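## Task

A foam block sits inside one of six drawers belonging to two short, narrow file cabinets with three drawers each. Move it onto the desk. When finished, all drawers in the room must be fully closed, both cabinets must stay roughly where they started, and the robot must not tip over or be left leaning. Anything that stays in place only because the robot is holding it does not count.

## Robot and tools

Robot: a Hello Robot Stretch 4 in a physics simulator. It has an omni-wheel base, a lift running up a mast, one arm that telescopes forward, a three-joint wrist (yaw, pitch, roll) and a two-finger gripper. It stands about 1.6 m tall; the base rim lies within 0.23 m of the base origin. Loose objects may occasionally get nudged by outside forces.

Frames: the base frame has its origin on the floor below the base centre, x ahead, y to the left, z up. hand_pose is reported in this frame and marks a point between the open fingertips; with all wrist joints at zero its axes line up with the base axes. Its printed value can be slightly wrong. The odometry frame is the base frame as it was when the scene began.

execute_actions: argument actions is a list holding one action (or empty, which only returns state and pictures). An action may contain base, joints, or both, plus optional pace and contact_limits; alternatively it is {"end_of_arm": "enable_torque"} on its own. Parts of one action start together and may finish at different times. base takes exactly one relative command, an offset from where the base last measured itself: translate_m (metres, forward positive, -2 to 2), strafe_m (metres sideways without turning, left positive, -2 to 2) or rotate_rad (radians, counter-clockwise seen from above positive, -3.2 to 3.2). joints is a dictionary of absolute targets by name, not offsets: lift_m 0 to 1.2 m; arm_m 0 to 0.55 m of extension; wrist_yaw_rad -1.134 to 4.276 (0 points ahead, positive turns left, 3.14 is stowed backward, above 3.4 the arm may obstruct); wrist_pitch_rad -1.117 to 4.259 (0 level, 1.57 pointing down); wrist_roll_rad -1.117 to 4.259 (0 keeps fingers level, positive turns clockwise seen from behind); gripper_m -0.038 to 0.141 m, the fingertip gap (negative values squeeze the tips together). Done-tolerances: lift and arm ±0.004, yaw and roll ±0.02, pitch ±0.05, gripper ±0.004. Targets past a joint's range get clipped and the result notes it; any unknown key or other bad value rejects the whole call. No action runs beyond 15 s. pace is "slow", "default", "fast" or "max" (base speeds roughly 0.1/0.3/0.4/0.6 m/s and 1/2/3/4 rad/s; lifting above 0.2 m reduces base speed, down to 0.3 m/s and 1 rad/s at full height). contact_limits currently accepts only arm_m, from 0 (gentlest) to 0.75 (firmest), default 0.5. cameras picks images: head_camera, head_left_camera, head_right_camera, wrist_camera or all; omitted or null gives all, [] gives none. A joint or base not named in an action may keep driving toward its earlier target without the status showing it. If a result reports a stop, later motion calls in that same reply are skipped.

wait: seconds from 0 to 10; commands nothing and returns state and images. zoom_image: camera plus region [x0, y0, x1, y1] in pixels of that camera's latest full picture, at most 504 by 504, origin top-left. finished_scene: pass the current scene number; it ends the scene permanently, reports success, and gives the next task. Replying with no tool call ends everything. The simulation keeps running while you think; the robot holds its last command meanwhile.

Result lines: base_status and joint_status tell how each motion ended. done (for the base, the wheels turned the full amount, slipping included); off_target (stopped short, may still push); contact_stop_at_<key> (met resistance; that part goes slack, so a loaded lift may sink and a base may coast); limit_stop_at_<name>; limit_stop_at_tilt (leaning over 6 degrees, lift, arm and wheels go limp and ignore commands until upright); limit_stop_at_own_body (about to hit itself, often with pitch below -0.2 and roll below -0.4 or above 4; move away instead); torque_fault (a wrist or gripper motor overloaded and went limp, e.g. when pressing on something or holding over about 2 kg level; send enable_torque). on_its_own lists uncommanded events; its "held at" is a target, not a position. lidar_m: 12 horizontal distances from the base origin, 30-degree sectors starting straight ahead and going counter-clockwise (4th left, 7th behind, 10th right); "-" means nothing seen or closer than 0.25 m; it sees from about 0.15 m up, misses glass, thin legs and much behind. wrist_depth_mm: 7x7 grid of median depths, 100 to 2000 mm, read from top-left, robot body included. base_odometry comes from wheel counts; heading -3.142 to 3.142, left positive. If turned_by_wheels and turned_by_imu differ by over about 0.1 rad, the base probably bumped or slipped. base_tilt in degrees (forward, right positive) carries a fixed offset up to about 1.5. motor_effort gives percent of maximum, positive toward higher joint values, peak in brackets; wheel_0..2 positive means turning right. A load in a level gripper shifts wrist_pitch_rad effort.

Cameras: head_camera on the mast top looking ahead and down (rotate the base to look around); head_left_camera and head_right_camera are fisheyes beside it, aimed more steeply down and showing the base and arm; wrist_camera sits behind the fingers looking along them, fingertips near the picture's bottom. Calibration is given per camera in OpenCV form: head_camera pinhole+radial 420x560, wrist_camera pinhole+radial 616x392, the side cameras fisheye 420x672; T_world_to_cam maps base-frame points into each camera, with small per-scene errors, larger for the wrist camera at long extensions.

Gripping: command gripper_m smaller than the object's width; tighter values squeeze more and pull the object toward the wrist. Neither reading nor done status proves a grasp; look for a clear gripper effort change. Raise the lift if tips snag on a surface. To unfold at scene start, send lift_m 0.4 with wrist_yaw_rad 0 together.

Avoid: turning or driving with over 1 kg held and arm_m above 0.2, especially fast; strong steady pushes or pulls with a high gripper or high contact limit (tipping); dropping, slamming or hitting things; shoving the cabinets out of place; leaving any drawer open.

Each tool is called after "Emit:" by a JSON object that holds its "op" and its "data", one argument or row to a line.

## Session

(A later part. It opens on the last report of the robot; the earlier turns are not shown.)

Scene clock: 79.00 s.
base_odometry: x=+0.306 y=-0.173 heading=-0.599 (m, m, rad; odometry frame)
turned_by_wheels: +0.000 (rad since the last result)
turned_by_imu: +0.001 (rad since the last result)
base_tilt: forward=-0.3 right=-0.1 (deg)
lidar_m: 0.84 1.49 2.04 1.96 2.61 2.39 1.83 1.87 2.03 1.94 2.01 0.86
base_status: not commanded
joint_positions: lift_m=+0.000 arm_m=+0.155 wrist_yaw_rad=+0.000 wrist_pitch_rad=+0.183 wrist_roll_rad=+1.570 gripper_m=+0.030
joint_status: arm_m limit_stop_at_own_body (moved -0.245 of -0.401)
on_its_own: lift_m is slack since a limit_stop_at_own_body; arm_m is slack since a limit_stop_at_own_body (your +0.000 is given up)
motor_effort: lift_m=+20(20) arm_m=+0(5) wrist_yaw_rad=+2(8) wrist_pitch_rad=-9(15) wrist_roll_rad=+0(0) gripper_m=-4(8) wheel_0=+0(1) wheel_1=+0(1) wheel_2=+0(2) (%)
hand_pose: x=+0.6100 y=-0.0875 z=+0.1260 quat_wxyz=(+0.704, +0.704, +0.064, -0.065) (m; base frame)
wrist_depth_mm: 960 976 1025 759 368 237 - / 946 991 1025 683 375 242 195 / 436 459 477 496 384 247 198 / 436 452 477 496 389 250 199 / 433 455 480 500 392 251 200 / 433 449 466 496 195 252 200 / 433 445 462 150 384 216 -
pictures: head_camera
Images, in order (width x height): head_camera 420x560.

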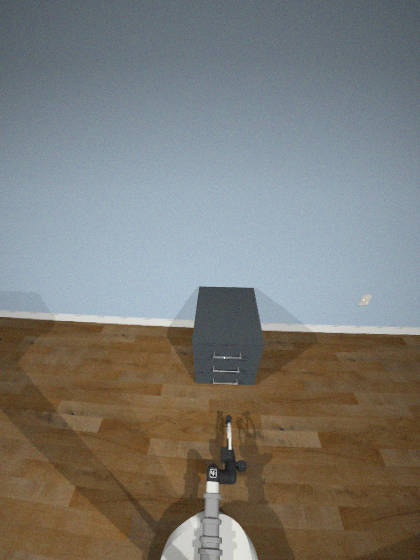

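Emit:
{"op": "execute_actions", "data": {
  "actions": [
    {"base":{"rotate_rad":1.571},"joints":{"wrist_pitch_rad":0,"lift_m":0.19,"gripper_m":0.09}}
  ],
  "cameras": []
}}

Emit:
{"op": "execute_actions", "data": {
  "actions": [
    {"base":{"strafe_m":1.2},"pace":"fast"}
  ],
  "cameras": ["head_camera"]
}}

Scene clock: 82.50 s.
base_odometry: x=+0.306 y=-0.173 heading=+0.972 (m, m, rad; odometry frame)
turned_by_wheels: +1.571 (rad since the last result)
turned_by_imu: +1.610 (rad since the last result)
base_tilt: forward=-0.3 right=-0.1 (deg)
lidar_m: 1.96 2.57 2.40 1.82 1.86 2.01 1.96 1.99 0.90 0.83 1.47 2.04
base_status: done
joint_positions: lift_m=+0.190 arm_m=+0.155 wrist_yaw_rad=+0.000 wrist_pitch_rad=+0.003 wrist_roll_rad=+1.570 gripper_m=+0.090
joint_status: all done
on_its_own: arm_m is slack since a limit_stop_at_own_body (your +0.000 is given up)
motor_effort: lift_m=+23(28) arm_m=+0(0) wrist_yaw_rad=+0(0) wrist_pitch_rad=-9(13) wrist_roll_rad=+0(0) gripper_m=-3(4) wheel_0=-1(8) wheel_1=+0(8) wheel_2=+1(8) (%)
hand_pose: x=+0.6148 y=-0.0874 z=+0.3672 quat_wxyz=(+0.707, +0.707, +0.001, -0.001) (m; base frame)
wrist_depth_mm: - - - - 1308 699 508 / - - - - 1397 707 512 / - - - - 1430 732 517 / - - - - 1499 741 525 / - - - - 1537 759 525 / - - 215 - 216 691 539 / - - - 151 1366 654 544
pictures: none
No camera images: the call's "cameras" was empty. Leave "cameras" out to get every camera's image.

Scene clock: 86.73 s.
base_odometry: x=-0.685 y=+0.504 heading=+0.972 (m, m, rad; odometry frame)
turned_by_wheels: +0.000 (rad since the last result)
turned_by_imu: -0.004 (rad since the last result)
base_tilt: forward=-0.3 right=-0.1 (deg)
lidar_m: 2.22 1.56 1.13 0.91 0.66 0.85 1.91 2.05 2.74 2.05 2.75 2.23
base_status: done
joint_positions: lift_m=+0.190 arm_m=+0.155 wrist_yaw_rad=+0.000 wrist_pitch_rad=+0.003 wrist_roll_rad=+1.570 gripper_m=+0.090
joint_status: not commanded
on_its_own: arm_m is slack since a limit_stop_at_own_body (your +0.000 is given up)
motor_effort: lift_m=+22(23) arm_m=+1(0) wrist_yaw_rad=+1(0) wrist_pitch_rad=-9(9) wrist_roll_rad=+0(0) gripper_m=-1(3) wheel_0=+1(12) wheel_1=+0(10) wheel_2=+1(4) (%)
hand_pose: x=+0.6148 y=-0.0874 z=+0.3672 quat_wxyz=(+0.707, +0.707, +0.001, -0.001) (m; base frame)
wrist_depth_mm: - - - - 1366 699 508 / - - - - 1366 723 517 / - - - - 1430 732 517 / - - - - 1464 750 525 / - - - 1863 1537 759 521 / - - 216 1863 216 699 539 / - - - 151 1308 647 539
pictures: head_camera
Images, in order (width x height): head_camera 420x560.

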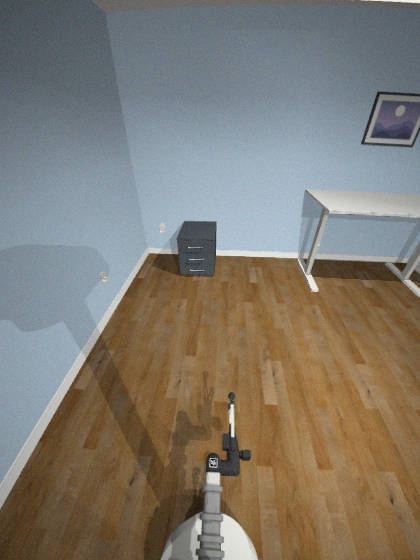

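Emit:
{"op": "execute_actions", "data": {
  "actions": [
    {"base":{"translate_m":1.37},"pace":"fast"}
  ],
  "cameras": []
}}

Emit:
{"op": "execute_actions", "data": {
  "actions": [
    {"base":{"strafe_m":0.36},"joints":{"lift_m":0.253}}
  ],
  "cameras": ["head_camera","wrist_camera"]
}}

Scene clock: 93.07 s.
base_odometry: x=+0.087 y=+1.636 heading=+0.972 (m, m, rad; odometry frame)
turned_by_wheels: +0.000 (rad since the last result)
turned_by_imu: +0.001 (rad since the last result)
base_tilt: forward=-0.3 right=-0.1 (deg)
lidar_m: 0.85 0.84 1.13 1.09 1.12 1.57 3.34 3.47 2.42 2.31 1.13 1.36
base_status: done
joint_positions: lift_m=+0.190 arm_m=+0.155 wrist_yaw_rad=+0.000 wrist_pitch_rad=+0.003 wrist_roll_rad=+1.570 gripper_m=+0.090
joint_status: not commanded
on_its_own: arm_m is slack since a limit_stop_at_own_body (your +0.000 is given up)
motor_effort: lift_m=+22(22) arm_m=+1(0) wrist_yaw_rad=+1(0) wrist_pitch_rad=-10(10) wrist_roll_rad=+0(0) gripper_m=+1(0) wheel_0=+1(5) wheel_1=-1(8) wheel_2=+1(13) (%)
hand_pose: x=+0.6148 y=-0.0874 z=+0.3673 quat_wxyz=(+0.707, +0.707, +0.001, -0.001) (m; base frame)
wrist_depth_mm: 1042 1042 1025 1025 1008 707 508 / 1025 1008 1025 1042 1042 715 517 / 1025 1042 1025 1042 1025 741 517 / 1042 1025 1042 1042 1042 750 525 / 1042 1042 1060 1060 1060 750 525 / 1042 1025 214 723 216 615 530 / 1042 1025 484 151 480 480 508
pictures: none
No camera images: the call's "cameras" was empty. Leave "cameras" out to get every camera's image.

Scene clock: 95.60 s.
base_odometry: x=-0.210 y=+1.839 heading=+0.972 (m, m, rad; odometry frame)
turned_by_wheels: +0.000 (rad since the last result)
turned_by_imu: -0.001 (rad since the last result)
base_tilt: forward=-0.3 right=-0.1 (deg)
lidar_m: 0.82 1.05 0.72 0.70 0.76 1.02 1.64 3.49 2.75 2.48 1.45 0.89
base_status: done
joint_positions: lift_m=+0.253 arm_m=+0.155 wrist_yaw_rad=+0.000 wrist_pitch_rad=+0.003 wrist_roll_rad=+1.570 gripper_m=+0.090
joint_status: all done
on_its_own: arm_m is slack since a limit_stop_at_own_body (your +0.000 is given up)
motor_effort: lift_m=+22(27) arm_m=+0(0) wrist_yaw_rad=+1(1) wrist_pitch_rad=-10(10) wrist_roll_rad=+0(0) gripper_m=-3(1) wheel_0=+2(9) wheel_1=-2(10) wheel_2=+0(2) (%)
hand_pose: x=+0.6148 y=-0.0874 z=+0.4303 quat_wxyz=(+0.707, +0.707, +0.001, -0.001) (m; base frame)
wrist_depth_mm: 1008 1042 1025 1042 1042 820 591 / 1025 1042 1042 477 477 477 480 / 1025 1060 1042 477 473 484 488 / 1060 1042 1042 473 477 484 484 / 1008 1042 1042 473 477 484 484 / 1042 1042 215 473 216 484 488 / 1042 1042 1042 151 480 480 488
pictures: head_camera, wrist_camera
camera_calibration (this result's frames):
wrist_camera: T_world_to_cam=[[0.0018742, 0.0206884, -0.999784, 0.437838], [0.0363463, 0.999124, 0.0207429, 0.121893], [0.999337, -0.0363774, 0.00112061, -0.39564], [0, 0, 0, 1]] pos_world=[0.390127, -0.145237, 0.435659]
Images, in order (width x height): head_camera 420x560, wrist_camera 616x392.

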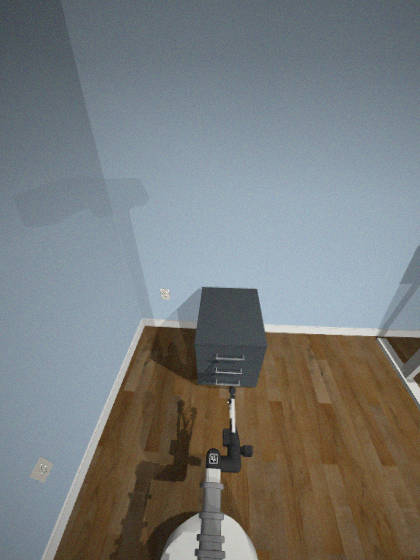

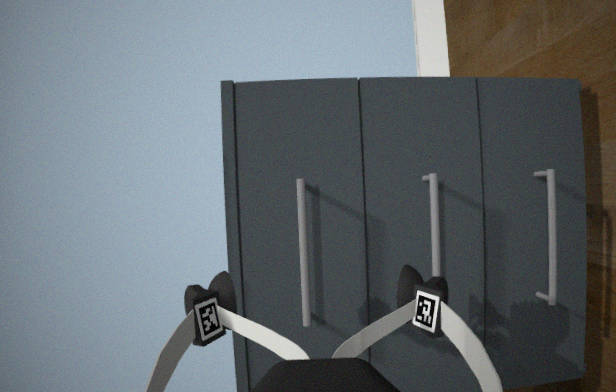

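Grasp arm ≈0.377.

Emit:
{"op": "execute_actions", "data": {
  "actions": [
    {"joints":{"arm_m":0.377,"lift_m":0.258},"contact_limits":{"arm_m":0.2}}
  ],
  "cameras": []
}}

Emit:
{"op": "execute_actions", "data": {
  "actions": [
    {"joints":{"gripper_m":-0.02}}
  ],
  "cameras": []
}}

Emit:
{"op": "execute_actions", "data": {
  "actions": [
    {"joints":{"arm_m":0.06}}
  ],
  "cameras": ["head_camera"]
}}

Scene clock: 99.43 s.
base_odometry: x=-0.210 y=+1.839 heading=+0.972 (m, m, rad; odometry frame)
turned_by_wheels: +0.000 (rad since the last result)
turned_by_imu: +0.002 (rad since the last result)
base_tilt: forward=-0.3 right=-0.1 (deg)
lidar_m: 0.80 1.03 0.74 0.71 0.75 1.05 1.64 3.49 2.73 2.49 1.45 0.88
base_status: not commanded
joint_positions: lift_m=+0.258 arm_m=+0.376 wrist_yaw_rad=+0.000 wrist_pitch_rad=+0.002 wrist_roll_rad=+1.570 gripper_m=+0.090
joint_status: all done
motor_effort: lift_m=+23(24) arm_m=+5(11) wrist_yaw_rad=+0(1) wrist_pitch_rad=-9(9) wrist_roll_rad=+0(0) gripper_m=-2(0) wheel_0=+2(1) wheel_1=-2(2) wheel_2=+0(0) (%)
contact_limits: arm_m 0.2
hand_pose: x=+0.8356 y=-0.0874 z=+0.4353 quat_wxyz=(+0.707, +0.707, +0.001, -0.001) (m; base frame)
wrist_depth_mm: 809 809 250 252 253 255 - / 809 809 253 252 254 255 256 / 809 809 251 252 253 256 257 / 809 809 252 253 254 255 256 / 798 809 253 253 254 256 256 / 798 809 216 253 216 256 256 / 809 798 253 151 255 256 -
pictures: none
No camera images: the call's "cameras" was empty. Leave "cameras" out to get every camera's image.

Scene clock: 101.27 s.
base_odometry: x=-0.210 y=+1.839 heading=+0.972 (m, m, rad; odometry frame)
turned_by_wheels: +0.000 (rad since the last result)
turned_by_imu: +0.001 (rad since the last result)
base_tilt: forward=-0.3 right=-0.1 (deg)
lidar_m: 0.81 1.03 0.74 0.71 0.74 1.05 1.63 3.48 2.75 2.49 1.45 0.88
base_status: not commanded
joint_positions: lift_m=+0.258 arm_m=+0.376 wrist_yaw_rad=+0.001 wrist_pitch_rad=+0.002 wrist_roll_rad=+1.570 gripper_m=-0.019
joint_status: all done
motor_effort: lift_m=+23(23) arm_m=+3(5) wrist_yaw_rad=-2(2) wrist_pitch_rad=-7(8) wrist_roll_rad=+0(0) gripper_m=-15(16) wheel_0=+2(2) wheel_1=-2(2) wheel_2=+0(0) (%)
hand_pose: x=+0.8359 y=-0.0871 z=+0.4353 quat_wxyz=(+0.707, +0.707, +0.001, +0.000) (m; base frame)
wrist_depth_mm: 809 820 247 248 249 253 - / 809 820 246 248 249 255 255 / 798 809 250 248 250 255 256 / 798 788 248 249 251 255 255 / 820 809 248 249 250 255 256 / 809 809 247 211 186 256 256 / 809 809 247 199 251 255 -
pictures: none
No camera images: the call's "cameras" was empty. Leave "cameras" out to get every camera's image.

Scene clock: 103.33 s.
base_odometry: x=-0.210 y=+1.839 heading=+0.972 (m, m, rad; odometry frame)
turned_by_wheels: +0.000 (rad since the last result)
turned_by_imu: +0.001 (rad since the last result)
base_tilt: forward=-0.3 right=-0.1 (deg)
lidar_m: 0.50 1.02 0.75 0.69 0.74 1.02 1.62 3.48 2.74 2.48 1.43 0.56
base_status: not commanded
joint_positions: lift_m=+0.258 arm_m=+0.061 wrist_yaw_rad=+0.001 wrist_pitch_rad=+0.003 wrist_roll_rad=+1.570 gripper_m=-0.019
joint_status: all done
motor_effort: lift_m=+23(23) arm_m=-5(10) wrist_yaw_rad=-3(4) wrist_pitch_rad=-10(11) wrist_roll_rad=+0(0) gripper_m=-20(20) wheel_0=+1(2) wheel_1=-2(2) wheel_2=+1(1) (%)
hand_pose: x=+0.5204 y=-0.0870 z=+0.4351 quat_wxyz=(+0.707, +0.707, +0.002, -0.001) (m; base frame)
wrist_depth_mm: 1098 1118 246 247 248 842 615 / 1118 1138 245 247 248 732 585 / 1098 1138 246 248 248 580 591 / 1118 1138 247 249 250 580 580 / 1118 1138 246 248 249 580 580 / 1138 1118 247 208 185 585 585 / 1138 1138 247 199 250 580 609
pictures: head_camera
Images, in order (width x height): head_camera 420x560.

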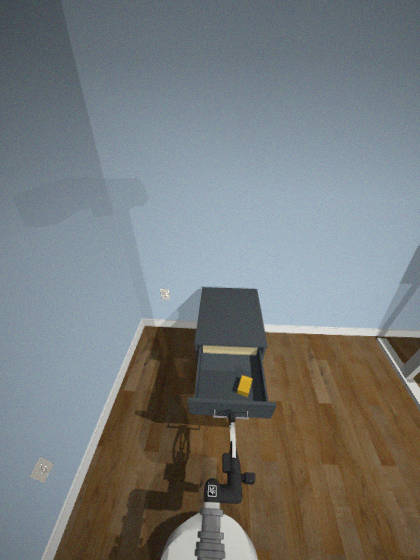

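Emit:
{"op": "execute_actions", "data": {
  "actions": [
    {"joints":{"gripper_m":0.09,"arm_m":0.0}}
  ],
  "cameras": []
}}

Emit:
{"op": "execute_actions", "data": {
  "actions": [
    {"joints":{"lift_m":0.72,"wrist_roll_rad":0}}
  ],
  "cameras": []
}}

Emit:
{"op": "execute_actions", "data": {
  "actions": [
    {"base":{"strafe_m":-0.075},"joints":{"wrist_pitch_rad":1.57,"arm_m":0.5,"gripper_m":0.12}}
  ],
  "cameras": ["wrist_camera"]
}}

Scene clock: 108.47 s.
base_odometry: x=-0.210 y=+1.839 heading=+0.972 (m, m, rad; odometry frame)
turned_by_wheels: +0.000 (rad since the last result)
turned_by_imu: +0.002 (rad since the last result)
base_tilt: forward=-0.3 right=-0.1 (deg)
lidar_m: 0.47 1.03 0.74 0.71 0.73 1.06 1.63 3.48 2.74 2.45 1.46 0.49
base_status: not commanded
joint_positions: lift_m=+0.258 arm_m=+0.001 wrist_yaw_rad=+0.000 wrist_pitch_rad=+0.003 wrist_roll_rad=+1.570 gripper_m=+0.090
joint_status: all done
motor_effort: lift_m=+23(23) arm_m=-5(10) wrist_yaw_rad=+0(5) wrist_pitch_rad=-10(12) wrist_roll_rad=+0(0) gripper_m=-2(19) wheel_0=+1(1) wheel_1=-2(2) wheel_2=+1(2) (%)
hand_pose: x=+0.4603 y=-0.0874 z=+0.4351 quat_wxyz=(+0.707, +0.707, +0.001, -0.001) (m; base frame)
wrist_depth_mm: 1182 1205 281 281 282 831 603 / 1182 1160 281 281 282 798 609 / 1182 1182 278 281 283 634 615 / 1182 1182 279 281 282 634 621 / 1205 1182 279 282 283 634 627 / 1182 1205 214 281 216 640 634 / 1205 1205 281 151 282 723 647
pictures: none
No camera images: the call's "cameras" was empty. Leave "cameras" out to get every camera's image.

Scene clock: 111.30 s.
base_odometry: x=-0.210 y=+1.839 heading=+0.972 (m, m, rad; odometry frame)
turned_by_wheels: +0.000 (rad since the last result)
turned_by_imu: +0.001 (rad since the last result)
base_tilt: forward=-0.3 right=-0.1 (deg)
lidar_m: 0.48 1.03 0.76 0.71 0.73 1.05 1.63 3.47 2.74 2.49 1.44 0.51
base_status: not commanded
joint_positions: lift_m=+0.720 arm_m=+0.001 wrist_yaw_rad=+0.000 wrist_pitch_rad=+0.003 wrist_roll_rad=+0.000 gripper_m=+0.090
joint_status: all done
motor_effort: lift_m=+23(23) arm_m=-4(5) wrist_yaw_rad=+1(0) wrist_pitch_rad=-10(10) wrist_roll_rad=-2(7) gripper_m=-1(2) wheel_0=+1(1) wheel_1=-2(2) wheel_2=+1(2) (%)
hand_pose: x=+0.4602 y=-0.0874 z=+0.8972 quat_wxyz=(+1.000, +0.000, +0.001, +0.000) (m; base frame)
wrist_depth_mm: 1138 1182 1205 1182 1182 1182 1160 / 1118 1205 1205 1205 1182 1182 1182 / 1118 1229 1229 1182 1205 1160 1182 / 1138 1205 1229 1205 1205 1160 1160 / 1118 1229 1205 1229 1182 1160 1205 / 1098 1229 214 1229 217 1229 1160 / 1098 1229 1229 150 1060 1182 1160
pictures: none
No camera images: the call's "cameras" was empty. Leave "cameras" out to get every camera's image.

Scene clock: 113.83 s.
base_odometry: x=-0.148 y=+1.796 heading=+0.972 (m, m, rad; odometry frame)
turned_by_wheels: +0.000 (rad since the last result)
turned_by_imu: +0.001 (rad since the last result)
base_tilt: forward=-0.3 right=-0.1 (deg)
lidar_m: 0.48 0.52 0.80 0.77 0.81 1.17 1.65 3.47 2.69 2.48 1.37 0.53
base_status: done
joint_positions: lift_m=+0.720 arm_m=+0.499 wrist_yaw_rad=+0.000 wrist_pitch_rad=+1.570 wrist_roll_rad=+0.000 gripper_m=+0.120
joint_status: all done
motor_effort: lift_m=+23(23) arm_m=+5(11) wrist_yaw_rad=+0(2) wrist_pitch_rad=-1(6) wrist_roll_rad=-1(2) gripper_m=+0(3) wheel_0=+0(9) wheel_1=+0(8) wheel_2=+0(2) (%)
hand_pose: x=+0.6704 y=-0.0874 z=+0.6095 quat_wxyz=(+0.707, +0.000, +0.707, +0.000) (m; base frame)
wrist_depth_mm: 314 315 314 317 319 831 820 / 389 462 462 462 459 842 820 / 415 462 459 466 459 831 842 / 415 462 462 462 462 842 842 / 413 466 462 415 462 831 831 / 854 466 218 462 413 842 842 / 621 424 436 147 421 854 842
pictures: wrist_camera
camera_calibration (this result's frames):
wrist_camera: T_world_to_cam=[[-0.021554, -0.999757, -0.00472652, -0.0630738], [-0.999063, 0.021716, -0.0374273, 0.760306], [0.0375208, 0.00391539, -0.999288, 0.806694], [0, 0, 0, 1]] pos_world=[0.727966, -0.0827278, 0.834278]
Images, in order (width x height): wrist_camera 616x392.

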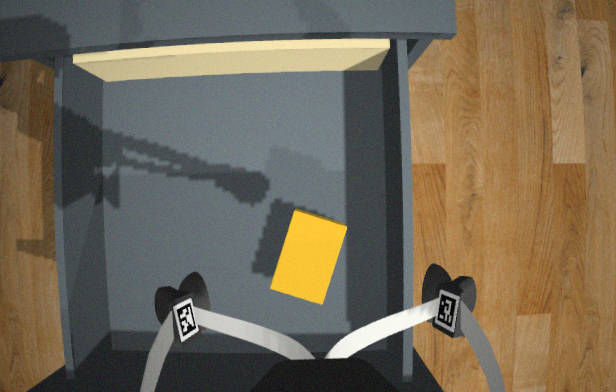

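Emit:
{"op": "execute_actions", "data": {
  "actions": [
    {"joints":{"wrist_roll_rad":0.3,"arm_m":0.508,"gripper_m":0.09}}
  ],
  "cameras": []
}}

Emit:
{"op": "execute_actions", "data": {
  "actions": [
    {"joints":{"lift_m":0.51}}
  ],
  "cameras": ["wrist_camera"]
}}

Emit:
{"op": "execute_actions", "data": {
  "actions": [
    {"joints":{"gripper_m":0.03}}
  ],
  "cameras": []
}}

Emit:
{"op": "execute_actions", "data": {
  "actions": [
    {"joints":{"lift_m":1.0}}
  ],
  "cameras": ["wrist_camera","head_right_camera"]
}}

Scene clock: 117.90 s.
base_odometry: x=-0.148 y=+1.796 heading=+0.972 (m, m, rad; odometry frame)
turned_by_wheels: +0.000 (rad since the last result)
turned_by_imu: +0.002 (rad since the last result)
base_tilt: forward=-0.3 right=-0.1 (deg)
lidar_m: 0.48 0.53 0.82 0.77 0.82 1.18 1.64 3.46 2.68 2.47 1.38 0.51
base_status: not commanded
joint_positions: lift_m=+0.720 arm_m=+0.507 wrist_yaw_rad=+0.000 wrist_pitch_rad=+1.570 wrist_roll_rad=+0.300 gripper_m=+0.090
joint_status: all done
motor_effort: lift_m=+23(23) arm_m=+5(6) wrist_yaw_rad=+0(0) wrist_pitch_rad=-1(0) wrist_roll_rad=+0(2) gripper_m=-1(4) wheel_0=+1(0) wheel_1=-1(0) wheel_2=+0(0) (%)
hand_pose: x=+0.6783 y=-0.0874 z=+0.6095 quat_wxyz=(+0.700, +0.106, +0.699, -0.105) (m; base frame)
wrist_depth_mm: 312 310 312 319 831 831 831 / 314 314 410 459 842 831 831 / 387 466 462 462 831 842 842 / 424 466 459 459 462 820 831 / 418 459 466 418 462 854 842 / 831 462 213 462 215 842 842 / 854 418 462 151 389 373 842
pictures: none
No camera images: the call's "cameras" was empty. Leave "cameras" out to get every camera's image.

Scene clock: 119.87 s.
base_odometry: x=-0.148 y=+1.796 heading=+0.972 (m, m, rad; odometry frame)
turned_by_wheels: +0.000 (rad since the last result)
turned_by_imu: +0.001 (rad since the last result)
base_tilt: forward=-0.3 right=-0.1 (deg)
lidar_m: 0.48 0.52 0.78 0.77 0.82 1.14 1.63 3.46 2.68 2.50 1.38 0.54
base_status: not commanded
joint_positions: lift_m=+0.510 arm_m=+0.507 wrist_yaw_rad=+0.000 wrist_pitch_rad=+1.570 wrist_roll_rad=+0.300 gripper_m=+0.090
joint_status: all done
motor_effort: lift_m=+18(26) arm_m=+5(5) wrist_yaw_rad=+1(1) wrist_pitch_rad=-1(1) wrist_roll_rad=+1(0) gripper_m=-2(1) wheel_0=+1(1) wheel_1=-1(0) wheel_2=+0(0) (%)
hand_pose: x=+0.6783 y=-0.0874 z=+0.4000 quat_wxyz=(+0.700, +0.106, +0.699, -0.105) (m; base frame)
wrist_depth_mm: 220 247 252 250 206 634 627 / 251 250 250 251 236 627 627 / 250 253 251 252 252 197 634 / 252 250 251 252 252 191 634 / 252 251 252 221 253 193 627 / 252 251 214 207 206 189 634 / 253 253 252 150 254 193 634
pictures: wrist_camera
camera_calibration (this result's frames):
wrist_camera: T_world_to_cam=[[-0.315621, -0.948872, -0.00500614, 0.140148], [-0.948164, 0.315583, -0.0373209, 0.751559], [0.0369926, -0.00703261, -0.999291, 0.59641], [0, 0, 0, 1]] pos_world=[0.734772, -0.100002, 0.624738]
Images, in order (width x height): wrist_camera 616x392.

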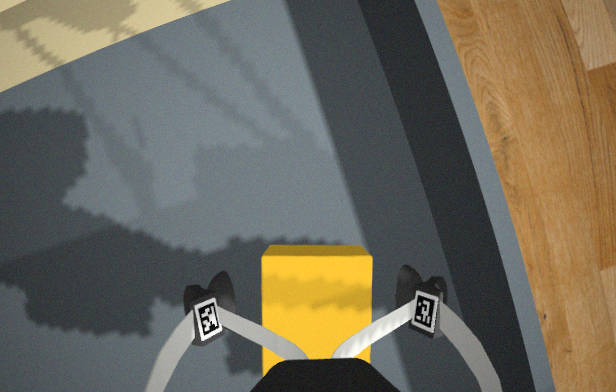

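Scene clock: 121.27 s.
base_odometry: x=-0.148 y=+1.796 heading=+0.972 (m, m, rad; odometry frame)
turned_by_wheels: +0.000 (rad since the last result)
turned_by_imu: +0.001 (rad since the last result)
base_tilt: forward=-0.3 right=-0.1 (deg)
lidar_m: 0.49 0.52 0.83 0.79 0.81 1.18 1.62 3.49 2.64 2.54 1.37 0.51
base_status: not commanded
joint_positions: lift_m=+0.510 arm_m=+0.507 wrist_yaw_rad=+0.000 wrist_pitch_rad=+1.570 wrist_roll_rad=+0.300 gripper_m=+0.030
joint_status: all done
motor_effort: lift_m=+17(17) arm_m=+5(5) wrist_yaw_rad=+1(1) wrist_pitch_rad=+0(0) wrist_roll_rad=+0(0) gripper_m=-15(17) wheel_0=+1(1) wheel_1=-1(1) wheel_2=+0(0) (%)
hand_pose: x=+0.6783 y=-0.0874 z=+0.4000 quat_wxyz=(+0.700, +0.106, +0.699, -0.105) (m; base frame)
wrist_depth_mm: 222 247 249 251 204 627 627 / 252 251 252 251 236 627 615 / 250 252 252 252 253 198 634 / 251 251 251 252 251 190 634 / 252 251 253 220 252 193 627 / 252 252 204 197 196 189 634 / 252 252 253 197 253 185 627
pictures: none
No camera images: the call's "cameras" was empty. Leave "cameras" out to get every camera's image.

Scene clock: 124.17 s.
base_odometry: x=-0.148 y=+1.796 heading=+0.972 (m, m, rad; odometry frame)
turned_by_wheels: +0.000 (rad since the last result)
turned_by_imu: +0.001 (rad since the last result)
base_tilt: forward=-0.3 right=-0.1 (deg)
lidar_m: 0.48 0.52 0.82 0.79 0.81 1.16 1.63 3.49 2.67 2.49 1.37 0.53
base_status: not commanded
joint_positions: lift_m=+1.000 arm_m=+0.507 wrist_yaw_rad=+0.000 wrist_pitch_rad=+1.570 wrist_roll_rad=+0.300 gripper_m=+0.030
joint_status: all done
motor_effort: lift_m=+23(17) arm_m=+5(5) wrist_yaw_rad=+1(1) wrist_pitch_rad=+0(1) wrist_roll_rad=+1(1) gripper_m=-13(14) wheel_0=+1(0) wheel_1=-1(1) wheel_2=+0(0) (%)
hand_pose: x=+0.6784 y=-0.0874 z=+0.8895 quat_wxyz=(+0.700, +0.106, +0.699, -0.105) (m; base frame)
wrist_depth_mm: 809 597 597 585 1118 1138 1138 / 1098 591 597 591 1138 1138 1098 / 1138 597 699 732 1098 1118 1118 / 1138 741 741 741 1160 1118 1138 / 1098 1138 750 220 1118 1118 1118 / 1160 1098 204 197 197 1118 1138 / 1118 1118 627 198 1098 1138 1118
pictures: head_right_camera, wrist_camera
camera_calibration (this result's frames):
wrist_camera: T_world_to_cam=[[-0.315623, -0.948872, -0.00500618, 0.142601], [-0.948163, 0.315584, -0.037321, 0.769833], [0.0369927, -0.00703268, -0.999291, 1.08561], [0, 0, 0, 1]] pos_world=[0.734776, -0.100002, 1.11429]
Images, in order (width x height): head_right_camera 420x672, wrist_camera 616x392.

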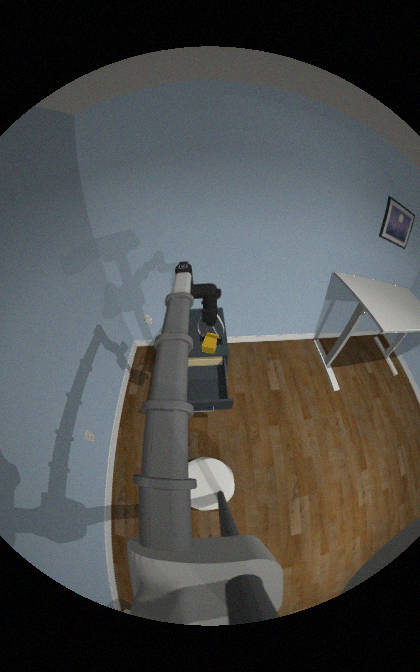

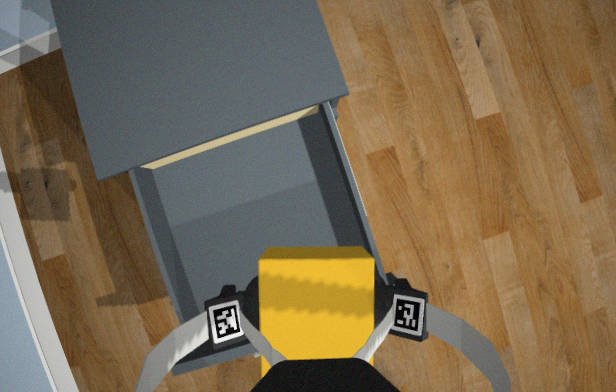

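Emit:
{"op": "execute_actions", "data": {
  "actions": [
    {"base":{"strafe_m":-1.5}}
  ],
  "cameras": []
}}

Emit:
{"op": "execute_actions", "data": {
  "actions": [
    {"base":{"translate_m":0.2}}
  ],
  "cameras": ["wrist_camera","head_camera"]
}}

Scene clock: 131.97 s.
base_odometry: x=+0.929 y=+1.082 heading=+1.534 (m, m, rad; odometry frame)
turned_by_wheels: +0.563 (rad since the last result)
turned_by_imu: +0.627 (rad since the last result)
base_tilt: forward=-0.3 right=-0.1 (deg)
lidar_m: 1.40 1.18 2.07 2.25 2.50 3.33 1.65 1.68 1.64 0.73 0.58 0.55
base_status: strafe_m contact_stop (by the wheels' count: -1.292 of -1.500)
joint_positions: lift_m=+1.000 arm_m=+0.508 wrist_yaw_rad=+0.000 wrist_pitch_rad=+1.570 wrist_roll_rad=+0.300 gripper_m=+0.030
joint_status: not commanded
on_its_own: the wheels are slack since a contact_stop
motor_effort: lift_m=+20(23) arm_m=+3(5) wrist_yaw_rad=+1(13) wrist_pitch_rad=-1(25) wrist_roll_rad=-1(4) gripper_m=-17(24) wheel_0=+0(35) wheel_1=+0(17) wheel_2=+0(12) (%)
hand_pose: x=+0.6787 y=-0.0874 z=+0.8897 quat_wxyz=(+0.699, +0.106, +0.699, -0.106) (m; base frame)
wrist_depth_mm: 960 1118 1118 1160 1118 1118 1098 / 1118 1118 1098 1138 1118 1118 1118 / 1118 1138 1118 1138 1098 1098 1118 / 1118 1138 1138 1138 1160 1118 1118 / 1118 1138 1160 220 1138 1098 1138 / 1098 1118 204 197 197 1160 1118 / 1138 1138 1118 197 1118 1138 1118
pictures: none
No camera images: the call's "cameras" was empty. Leave "cameras" out to get every camera's image.

not run: a stop came earlier in this reply.

Desk is taller.

Emit:
{"op": "execute_actions", "data": {
  "actions": [
    {"joints":{"lift_m":1.2}}
  ],
  "cameras": []
}}

Emit:
{"op": "execute_actions", "data": {
  "actions": [
    {"base":{"rotate_rad":-0.63},"pace":"slow"}
  ],
  "cameras": ["wrist_camera","head_camera"]
}}

Scene clock: 135.23 s.
base_odometry: x=+0.929 y=+1.082 heading=+1.534 (m, m, rad; odometry frame)
turned_by_wheels: +0.000 (rad since the last result)
turned_by_imu: +0.001 (rad since the last result)
base_tilt: forward=-0.3 right=-0.1 (deg)
lidar_m: 1.42 1.20 2.08 2.26 2.53 3.34 1.68 1.68 1.64 0.76 0.58 0.56
base_status: not commanded
joint_positions: lift_m=+1.200 arm_m=+0.508 wrist_yaw_rad=+0.000 wrist_pitch_rad=+1.570 wrist_roll_rad=+0.300 gripper_m=+0.030
joint_status: all done
on_its_own: the wheels are slack since a contact_stop
motor_effort: lift_m=+23(23) arm_m=+3(2) wrist_yaw_rad=+1(1) wrist_pitch_rad=-2(1) wrist_roll_rad=-2(2) gripper_m=-14(16) wheel_0=+0(0) wheel_1=+0(0) wheel_2=+0(0) (%)
hand_pose: x=+0.6787 y=-0.0874 z=+1.0895 quat_wxyz=(+0.699, +0.106, +0.699, -0.106) (m; base frame)
wrist_depth_mm: 976 1308 1336 1308 1308 1281 1160 / 1336 1336 1336 1308 1308 1336 1281 / 1336 1308 1336 1336 1336 1205 1336 / 1336 1308 1308 1308 1336 1336 1308 / 1308 1336 1336 220 1336 1336 1336 / 1336 1336 203 197 197 1308 1366 / 1366 1336 1336 198 1336 1336 1366
pictures: none
No camera images: the call's "cameras" was empty. Leave "cameras" out to get every camera's image.

Scene clock: 137.10 s.
base_odometry: x=+0.929 y=+1.082 heading=+0.905 (m, m, rad; odometry frame)
turned_by_wheels: -0.630 (rad since the last result)
turned_by_imu: -0.644 (rad since the last result)
base_tilt: forward=-0.3 right=-0.1 (deg)
lidar_m: 0.55 1.40 1.19 2.07 2.15 2.32 3.45 1.66 1.69 1.63 0.84 0.58
base_status: done
joint_positions: lift_m=+1.200 arm_m=+0.508 wrist_yaw_rad=+0.000 wrist_pitch_rad=+1.570 wrist_roll_rad=+0.300 gripper_m=+0.030
joint_status: not commanded
motor_effort: lift_m=+23(23) arm_m=+3(2) wrist_yaw_rad=+1(1) wrist_pitch_rad=-1(1) wrist_roll_rad=-2(1) gripper_m=-16(17) wheel_0=+2(5) wheel_1=+1(7) wheel_2=+1(6) (%)
hand_pose: x=+0.6787 y=-0.0874 z=+1.0895 quat_wxyz=(+0.699, +0.106, +0.699, -0.106) (m; base frame)
wrist_depth_mm: 976 359 364 364 364 364 362 / 1229 366 362 364 364 364 362 / 1308 364 364 364 364 366 364 / 1308 364 364 366 362 364 364 / 1308 1308 362 220 364 364 366 / 1336 1366 204 197 197 1308 1366 / 1308 1336 366 196 1336 1366 1366
pictures: head_camera, wrist_camera
camera_calibration (this result's frames):
wrist_camera: T_world_to_cam=[[-0.316415, -0.948608, -0.00497186, 0.144239], [-0.947904, 0.316375, -0.037216, 0.777416], [0.0368764, -0.00706284, -0.999295, 1.28554], [0, 0, 0, 1]] pos_world=[0.735149, -0.100049, 1.31428]
Images, in order (width x height): head_camera 420x560, wrist_camera 616x392.

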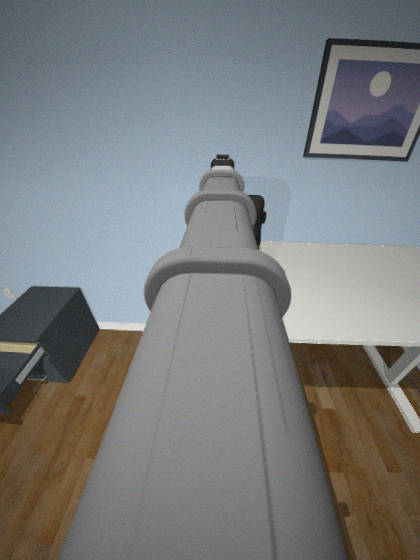

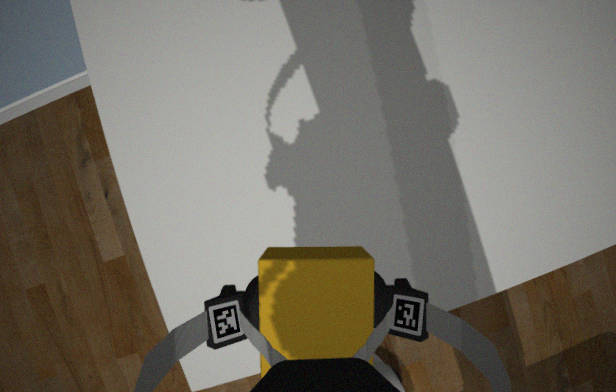

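Emit:
{"op": "execute_actions", "data": {
  "actions": [
    {"base":{"strafe_m":-0.12}}
  ],
  "cameras": []
}}

Emit:
{"op": "execute_actions", "data": {
  "actions": [
    {"base":{"translate_m":0.15}}
  ],
  "cameras": []
}}

Emit:
{"op": "execute_actions", "data": {
  "actions": [
    {"joints":{"lift_m":1.087}}
  ],
  "cameras": []
}}

Emit:
{"op": "execute_actions", "data": {
  "actions": [
    {"joints":{"gripper_m":0.09}}
  ],
  "cameras": []
}}

Emit:
{"op": "execute_actions", "data": {
  "actions": [
    {"joints":{"lift_m":1.2}}
  ],
  "cameras": ["wrist_camera"]
}}

Emit:
{"op": "execute_actions", "data": {
  "actions": [
    {"base":{"translate_m":-0.2},"joints":{"arm_m":0}}
  ],
  "cameras": []
}}

Emit:
{"op": "execute_actions", "data": {
  "actions": [
    {"base":{"strafe_m":1.33},"joints":{"wrist_pitch_rad":0,"wrist_roll_rad":1.57}}
  ],
  "cameras": []
}}

Emit:
{"op": "execute_actions", "data": {
  "actions": [
    {"joints":{"lift_m":0.258}}
  ],
  "cameras": ["wrist_camera","head_camera"]
}}

Scene clock: 143.67 s.
base_odometry: x=+1.024 y=+1.008 heading=+0.905 (m, m, rad; odometry frame)
turned_by_wheels: +0.000 (rad since the last result)
turned_by_imu: +0.003 (rad since the last result)
base_tilt: forward=-0.3 right=-0.1 (deg)
lidar_m: 0.55 0.62 1.30 2.18 2.27 2.41 3.43 1.60 1.60 1.52 0.84 0.59
base_status: done
joint_positions: lift_m=+1.200 arm_m=+0.508 wrist_yaw_rad=+0.000 wrist_pitch_rad=+1.570 wrist_roll_rad=+0.300 gripper_m=+0.030
joint_status: not commanded
motor_effort: lift_m=+23(23) arm_m=+3(3) wrist_yaw_rad=+1(1) wrist_pitch_rad=-1(0) wrist_roll_rad=-1(1) gripper_m=-15(14) wheel_0=+1(7) wheel_1=+1(8) wheel_2=+1(3) (%)
hand_pose: x=+0.6787 y=-0.0874 z=+1.0895 quat_wxyz=(+0.699, +0.106, +0.699, -0.106) (m; base frame)
wrist_depth_mm: 362 364 362 362 362 366 364 / 362 364 364 362 364 362 362 / 364 364 362 366 364 364 364 / 362 366 364 362 366 362 368 / 364 364 362 221 362 366 366 / 362 364 204 196 197 1366 1308 / 842 364 364 198 1336 1308 1336
pictures: none
No camera images: the call's "cameras" was empty. Leave "cameras" out to get every camera's image.

Scene clock: 145.50 s.
base_odometry: x=+1.116 y=+1.126 heading=+0.905 (m, m, rad; odometry frame)
turned_by_wheels: +0.000 (rad since the last result)
turned_by_imu: +0.000 (rad since the last result)
base_tilt: forward=-0.3 right=-0.1 (deg)
lidar_m: 0.41 0.42 1.26 1.28 2.30 2.49 3.63 1.71 1.61 1.52 0.60 0.44
base_status: done
joint_positions: lift_m=+1.200 arm_m=+0.508 wrist_yaw_rad=+0.000 wrist_pitch_rad=+1.570 wrist_roll_rad=+0.300 gripper_m=+0.030
joint_status: not commanded
motor_effort: lift_m=+23(23) arm_m=+3(3) wrist_yaw_rad=+1(1) wrist_pitch_rad=-1(1) wrist_roll_rad=-1(1) gripper_m=-14(15) wheel_0=+0(6) wheel_1=+0(6) wheel_2=+0(11) (%)
hand_pose: x=+0.6787 y=-0.0874 z=+1.0895 quat_wxyz=(+0.699, +0.106, +0.699, -0.106) (m; base frame)
wrist_depth_mm: 364 362 362 366 362 364 364 / 364 364 364 362 362 362 366 / 364 364 362 359 366 364 364 / 362 359 364 366 362 366 364 / 362 362 364 220 364 364 364 / 364 364 204 197 197 364 364 / 842 366 366 198 366 366 368
pictures: none
No camera images: the call's "cameras" was empty. Leave "cameras" out to get every camera's image.

Scene clock: 147.00 s.
base_odometry: x=+1.116 y=+1.126 heading=+0.905 (m, m, rad; odometry frame)
turned_by_wheels: +0.000 (rad since the last result)
turned_by_imu: +0.001 (rad since the last result)
base_tilt: forward=-0.3 right=-0.1 (deg)
lidar_m: 0.42 0.43 1.23 1.25 2.31 2.52 3.60 1.73 1.59 1.49 0.61 0.45
base_status: not commanded
joint_positions: lift_m=+1.087 arm_m=+0.508 wrist_yaw_rad=+0.000 wrist_pitch_rad=+1.570 wrist_roll_rad=+0.300 gripper_m=+0.030
joint_status: all done
motor_effort: lift_m=+18(21) arm_m=+3(3) wrist_yaw_rad=+1(1) wrist_pitch_rad=+0(1) wrist_roll_rad=-2(2) gripper_m=-17(18) wheel_0=+1(1) wheel_1=-1(0) wheel_2=+0(0) (%)
hand_pose: x=+0.6787 y=-0.0874 z=+0.9769 quat_wxyz=(+0.699, +0.106, +0.699, -0.106) (m; base frame)
wrist_depth_mm: 250 249 251 250 249 251 - / 249 250 250 250 251 250 249 / 249 250 251 248 250 250 252 / 250 251 250 249 250 250 251 / 250 251 251 221 252 251 251 / 251 250 204 197 198 250 251 / 252 251 252 197 252 251 -
pictures: none
No camera images: the call's "cameras" was empty. Leave "cameras" out to get every camera's image.

Scene clock: 148.40 s.
base_odometry: x=+1.116 y=+1.126 heading=+0.905 (m, m, rad; odometry frame)
turned_by_wheels: +0.000 (rad since the last result)
turned_by_imu: +0.001 (rad since the last result)
base_tilt: forward=-0.3 right=-0.1 (deg)
lidar_m: 0.40 0.42 1.26 1.24 2.31 2.48 3.63 1.72 1.59 1.51 0.61 0.44
base_status: not commanded
joint_positions: lift_m=+1.087 arm_m=+0.508 wrist_yaw_rad=+0.000 wrist_pitch_rad=+1.570 wrist_roll_rad=+0.300 gripper_m=+0.090
joint_status: all done
motor_effort: lift_m=+18(18) arm_m=+2(3) wrist_yaw_rad=+1(1) wrist_pitch_rad=-1(1) wrist_roll_rad=-1(2) gripper_m=-1(14) wheel_0=+1(1) wheel_1=+0(1) wheel_2=+0(0) (%)
hand_pose: x=+0.6787 y=-0.0874 z=+0.9769 quat_wxyz=(+0.699, +0.106, +0.699, -0.106) (m; base frame)
wrist_depth_mm: 250 248 250 249 250 250 - / 248 249 249 250 251 250 251 / 249 251 249 250 251 251 250 / 250 250 249 251 251 250 250 / 250 250 250 221 251 251 252 / 251 251 213 206 206 250 251 / 252 250 251 150 250 251 -
pictures: none
No camera images: the call's "cameras" was empty. Leave "cameras" out to get every camera's image.

Scene clock: 149.90 s.
base_odometry: x=+1.116 y=+1.126 heading=+0.905 (m, m, rad; odometry frame)
turned_by_wheels: +0.000 (rad since the last result)
turned_by_imu: +0.001 (rad since the last result)
base_tilt: forward=-0.3 right=-0.1 (deg)
lidar_m: 0.40 0.44 1.26 1.25 2.30 2.52 3.64 1.68 1.59 1.52 0.62 0.44
base_status: not commanded
joint_positions: lift_m=+1.200 arm_m=+0.508 wrist_yaw_rad=+0.000 wrist_pitch_rad=+1.570 wrist_roll_rad=+0.300 gripper_m=+0.090
joint_status: all done
motor_effort: lift_m=+23(24) arm_m=+2(3) wrist_yaw_rad=+1(1) wrist_pitch_rad=-1(0) wrist_roll_rad=-2(1) gripper_m=-2(1) wheel_0=+1(0) wheel_1=-1(1) wheel_2=+0(0) (%)
hand_pose: x=+0.6787 y=-0.0874 z=+1.0895 quat_wxyz=(+0.699, +0.106, +0.699, -0.106) (m; base frame)
wrist_depth_mm: 362 362 359 366 364 364 362 / 362 364 366 364 364 364 366 / 362 362 364 364 362 366 364 / 364 364 362 364 364 364 366 / 359 359 364 319 366 364 364 / 366 364 215 319 214 366 366 / 854 362 366 150 366 368 366
pictures: wrist_camera
camera_calibration (this result's frames):
wrist_camera: T_world_to_cam=[[-0.316414, -0.948608, -0.00497186, 0.144239], [-0.947904, 0.316375, -0.037216, 0.777416], [0.0368764, -0.00706283, -0.999295, 1.28554], [0, 0, 0, 1]] pos_world=[0.735149, -0.100049, 1.31428]
Images, in order (width x height): wrist_camera 616x392.

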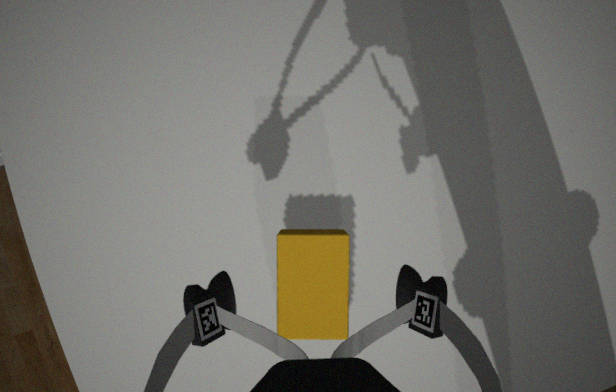

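Scene clock: 152.47 s.
base_odometry: x=+0.993 y=+0.968 heading=+0.905 (m, m, rad; odometry frame)
turned_by_wheels: +0.000 (rad since the last result)
turned_by_imu: +0.001 (rad since the last result)
base_tilt: forward=-0.3 right=-0.1 (deg)
lidar_m: 0.60 1.46 1.33 2.20 2.29 2.42 3.41 1.54 1.60 1.51 0.92 0.66
base_status: done
joint_positions: lift_m=+1.200 arm_m=+0.001 wrist_yaw_rad=+0.000 wrist_pitch_rad=+1.570 wrist_roll_rad=+0.300 gripper_m=+0.090
joint_status: all done
motor_effort: lift_m=+23(23) arm_m=-5(3) wrist_yaw_rad=+2(2) wrist_pitch_rad=-2(3) wrist_roll_rad=-2(2) gripper_m=-3(2) wheel_0=+0(7) wheel_1=+0(5) wheel_2=+0(9) (%)
hand_pose: x=+0.1719 y=-0.0874 z=+1.0895 quat_wxyz=(+0.699, +0.106, +0.699, -0.106) (m; base frame)
wrist_depth_mm: 1336 1308 1336 1366 1336 1366 1336 / 1308 1336 1308 1366 1308 1308 1336 / 1366 1308 1336 1336 1308 1336 1336 / 1308 1308 1366 1336 1336 1336 1308 / 1308 1336 1336 1118 1308 1366 1336 / 1308 1308 215 1138 213 1336 1336 / 1366 1336 1336 151 1366 1308 1366
pictures: none
No camera images: the call's "cameras" was empty. Leave "cameras" out to get every camera's image.

Scene clock: 158.23 s.
base_odometry: x=-0.053 y=+1.790 heading=+0.905 (m, m, rad; odometry frame)
turned_by_wheels: +0.000 (rad since the last result)
turned_by_imu: -0.003 (rad since the last result)
base_tilt: forward=-0.3 right=-0.1 (deg)
lidar_m: 0.48 0.50 0.89 0.86 0.91 1.26 1.68 3.45 2.60 2.54 1.32 1.44
base_status: done
joint_positions: lift_m=+1.200 arm_m=+0.001 wrist_yaw_rad=+0.000 wrist_pitch_rad=+0.003 wrist_roll_rad=+1.570 gripper_m=+0.090
joint_status: all done
motor_effort: lift_m=+22(23) arm_m=-5(4) wrist_yaw_rad=+1(1) wrist_pitch_rad=-9(13) wrist_roll_rad=+0(3) gripper_m=-5(1) wheel_0=+0(7) wheel_1=-2(10) wheel_2=+0(3) (%)
hand_pose: x=+0.4602 y=-0.0874 z=+1.3772 quat_wxyz=(+0.707, +0.707, +0.001, -0.001) (m; base frame)
wrist_depth_mm: 1182 1182 1205 1205 1182 1229 1205 / 1160 1182 1205 1182 1205 1229 1205 / 1182 1205 1182 1182 1205 1205 1205 / 1160 1160 1205 1182 1205 1205 1229 / 1160 1182 1182 1205 1182 1205 1205 / 1182 1205 215 1160 216 1182 1205 / 1160 1182 1205 151 1205 1205 1229
pictures: none
No camera images: the call's "cameras" was empty. Leave "cameras" out to get every camera's image.

Scene clock: 162.67 s.
base_odometry: x=-0.053 y=+1.790 heading=+0.905 (m, m, rad; odometry frame)
turned_by_wheels: +0.000 (rad since the last result)
turned_by_imu: +0.002 (rad since the last result)
base_tilt: forward=-0.3 right=-0.1 (deg)
lidar_m: 0.47 0.48 0.91 0.87 0.91 1.24 1.67 3.45 2.61 2.58 1.30 1.45
base_status: not commanded
joint_positions: lift_m=+0.258 arm_m=+0.001 wrist_yaw_rad=+0.000 wrist_pitch_rad=+0.003 wrist_roll_rad=+1.570 gripper_m=+0.090
joint_status: all done
motor_effort: lift_m=+17(14) arm_m=-5(5) wrist_yaw_rad=+1(1) wrist_pitch_rad=-9(9) wrist_roll_rad=+0(0) gripper_m=+3(0) wheel_0=+0(1) wheel_1=-2(2) wheel_2=+0(0) (%)
hand_pose: x=+0.4602 y=-0.0874 z=+0.4356 quat_wxyz=(+0.707, +0.707, +0.001, -0.001) (m; base frame)
wrist_depth_mm: 1182 1182 1205 1182 1182 831 609 / 1205 1205 1229 1205 1182 854 603 / 1182 1182 1182 1229 1205 878 621 / 1138 1182 1160 1182 1182 778 627 / 1182 1160 272 272 273 627 640 / 1182 1182 215 271 216 634 634 / 1205 1182 270 151 273 621 640
pictures: head_camera, wrist_camera
camera_calibration (this result's frames):
wrist_camera: T_world_to_cam=[[0.00183666, 0.0205309, -0.999788, 0.443479], [0.036423, 0.999124, 0.0205842, 0.127457], [0.999335, -0.0364531, 0.00108725, -0.241129], [0, 0, 0, 1]] pos_world=[0.235512, -0.145241, 0.441023]
Images, in order (width x height): head_camera 420x560, wrist_camera 616x392.

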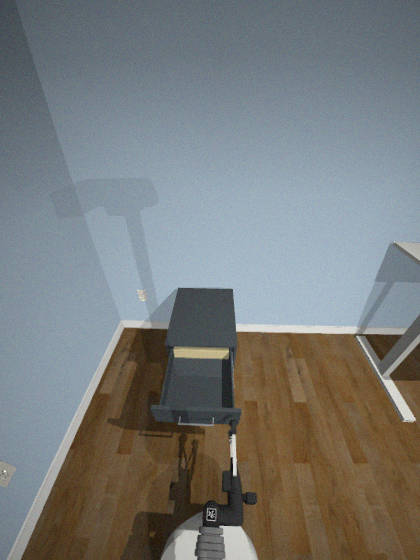

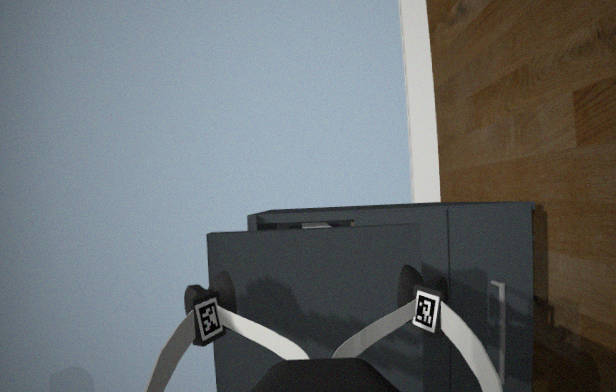

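Strafing straddles the handle.

Emit:
{"op": "execute_actions", "data": {
  "actions": [
    {"base":{"strafe_m":0.15}}
  ],
  "cameras": []
}}

Emit:
{"op": "execute_actions", "data": {
  "actions": [
    {"joints":{"arm_m":0.42},"contact_limits":{"arm_m":0.2}}
  ],
  "cameras": ["head_camera"]
}}

Scene clock: 165.63 s.
base_odometry: x=-0.171 y=+1.883 heading=+0.905 (m, m, rad; odometry frame)
turned_by_wheels: +0.000 (rad since the last result)
turned_by_imu: +0.001 (rad since the last result)
base_tilt: forward=-0.3 right=-0.1 (deg)
lidar_m: 0.47 0.50 0.76 0.71 0.76 1.02 1.63 3.48 2.74 2.56 1.44 0.48
base_status: done
joint_positions: lift_m=+0.258 arm_m=+0.001 wrist_yaw_rad=+0.000 wrist_pitch_rad=+0.003 wrist_roll_rad=+1.570 gripper_m=+0.090
joint_status: not commanded
motor_effort: lift_m=+18(17) arm_m=-4(5) wrist_yaw_rad=+1(1) wrist_pitch_rad=-10(9) wrist_roll_rad=+0(0) gripper_m=-1(0) wheel_0=+1(8) wheel_1=-1(8) wheel_2=+1(2) (%)
hand_pose: x=+0.4602 y=-0.0874 z=+0.4356 quat_wxyz=(+0.707, +0.707, +0.001, -0.001) (m; base frame)
wrist_depth_mm: 1160 1182 270 272 699 831 609 / 1182 1160 271 271 272 854 603 / 1182 1205 268 271 272 627 615 / 1182 1182 267 268 271 627 627 / 1182 1182 268 268 270 621 627 / 1160 1160 216 268 215 621 615 / 1160 1160 266 151 267 615 640
pictures: none
No camera images: the call's "cameras" was empty. Leave "cameras" out to get every camera's image.

Scene clock: 167.77 s.
base_odometry: x=-0.171 y=+1.883 heading=+0.905 (m, m, rad; odometry frame)
turned_by_wheels: +0.000 (rad since the last result)
turned_by_imu: +0.001 (rad since the last result)
base_tilt: forward=-0.3 right=-0.1 (deg)
lidar_m: 0.82 1.07 0.73 0.70 0.75 1.05 1.64 3.46 2.76 2.57 1.44 0.89
base_status: not commanded
joint_positions: lift_m=+0.258 arm_m=+0.383 wrist_yaw_rad=+0.000 wrist_pitch_rad=+0.002 wrist_roll_rad=+1.570 gripper_m=+0.090
joint_status: arm_m contact_stop (moved +0.382 of +0.419)
on_its_own: arm_m is slack since a contact_stop (your +0.420 is given up)
motor_effort: lift_m=+18(18) arm_m=+0(14) wrist_yaw_rad=+2(30) wrist_pitch_rad=-7(9) wrist_roll_rad=+0(0) gripper_m=-4(1) wheel_0=-1(4) wheel_1=+0(3) wheel_2=+0(9) (%)
contact_limits: arm_m 0.2
hand_pose: x=+0.8420 y=-0.0875 z=+0.4358 quat_wxyz=(+0.707, +0.707, +0.001, -0.001) (m; base frame)
wrist_depth_mm: 798 809 252 253 254 257 - / 798 798 253 254 254 255 257 / 798 798 252 252 254 255 257 / 798 798 251 252 254 255 255 / 788 798 252 252 253 254 254 / 788 798 215 252 217 253 255 / 788 778 250 151 251 252 -
pictures: head_camera
Images, in order (width x height): head_camera 420x560.

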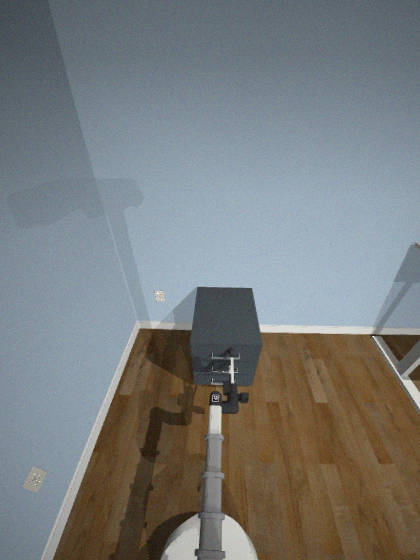

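Emit:
{"op": "execute_actions", "data": {
  "actions": [
    {"joints":{"arm_m":0.25}}
  ],
  "cameras": []
}}

Emit:
{"op": "finished_scene", "data": {
  "scene": 1
}}

Scene clock: 171.33 s.
base_odometry: x=-0.171 y=+1.883 heading=+0.905 (m, m, rad; odometry frame)
turned_by_wheels: +0.000 (rad since the last result)
turned_by_imu: +0.001 (rad since the last result)
base_tilt: forward=-0.3 right=-0.1 (deg)
lidar_m: 0.79 1.03 0.74 0.71 0.75 1.02 1.64 3.43 2.78 2.57 1.46 0.89
base_status: not commanded
joint_positions: lift_m=+0.258 arm_m=+0.251 wrist_yaw_rad=+0.000 wrist_pitch_rad=+0.003 wrist_roll_rad=+1.570 gripper_m=+0.090
joint_status: all done
motor_effort: lift_m=+18(18) arm_m=-4(3) wrist_yaw_rad=+1(2) wrist_pitch_rad=-9(8) wrist_roll_rad=+0(0) gripper_m=+1(4) wheel_0=+0(0) wheel_1=+0(0) wheel_2=+0(0) (%)
hand_pose: x=+0.7102 y=-0.0874 z=+0.4357 quat_wxyz=(+0.707, +0.707, +0.001, -0.001) (m; base frame)
wrist_depth_mm: 931 946 917 946 931 842 603 / 917 931 946 387 389 392 397 / 931 917 382 387 389 392 392 / 917 917 384 384 384 389 392 / 946 904 384 382 387 389 392 / 931 917 216 384 216 387 389 / 931 917 382 151 387 384 389
pictures: none
No camera images: the call's "cameras" was empty. Leave "cameras" out to get every camera's image.

The scene is finished: the task was done.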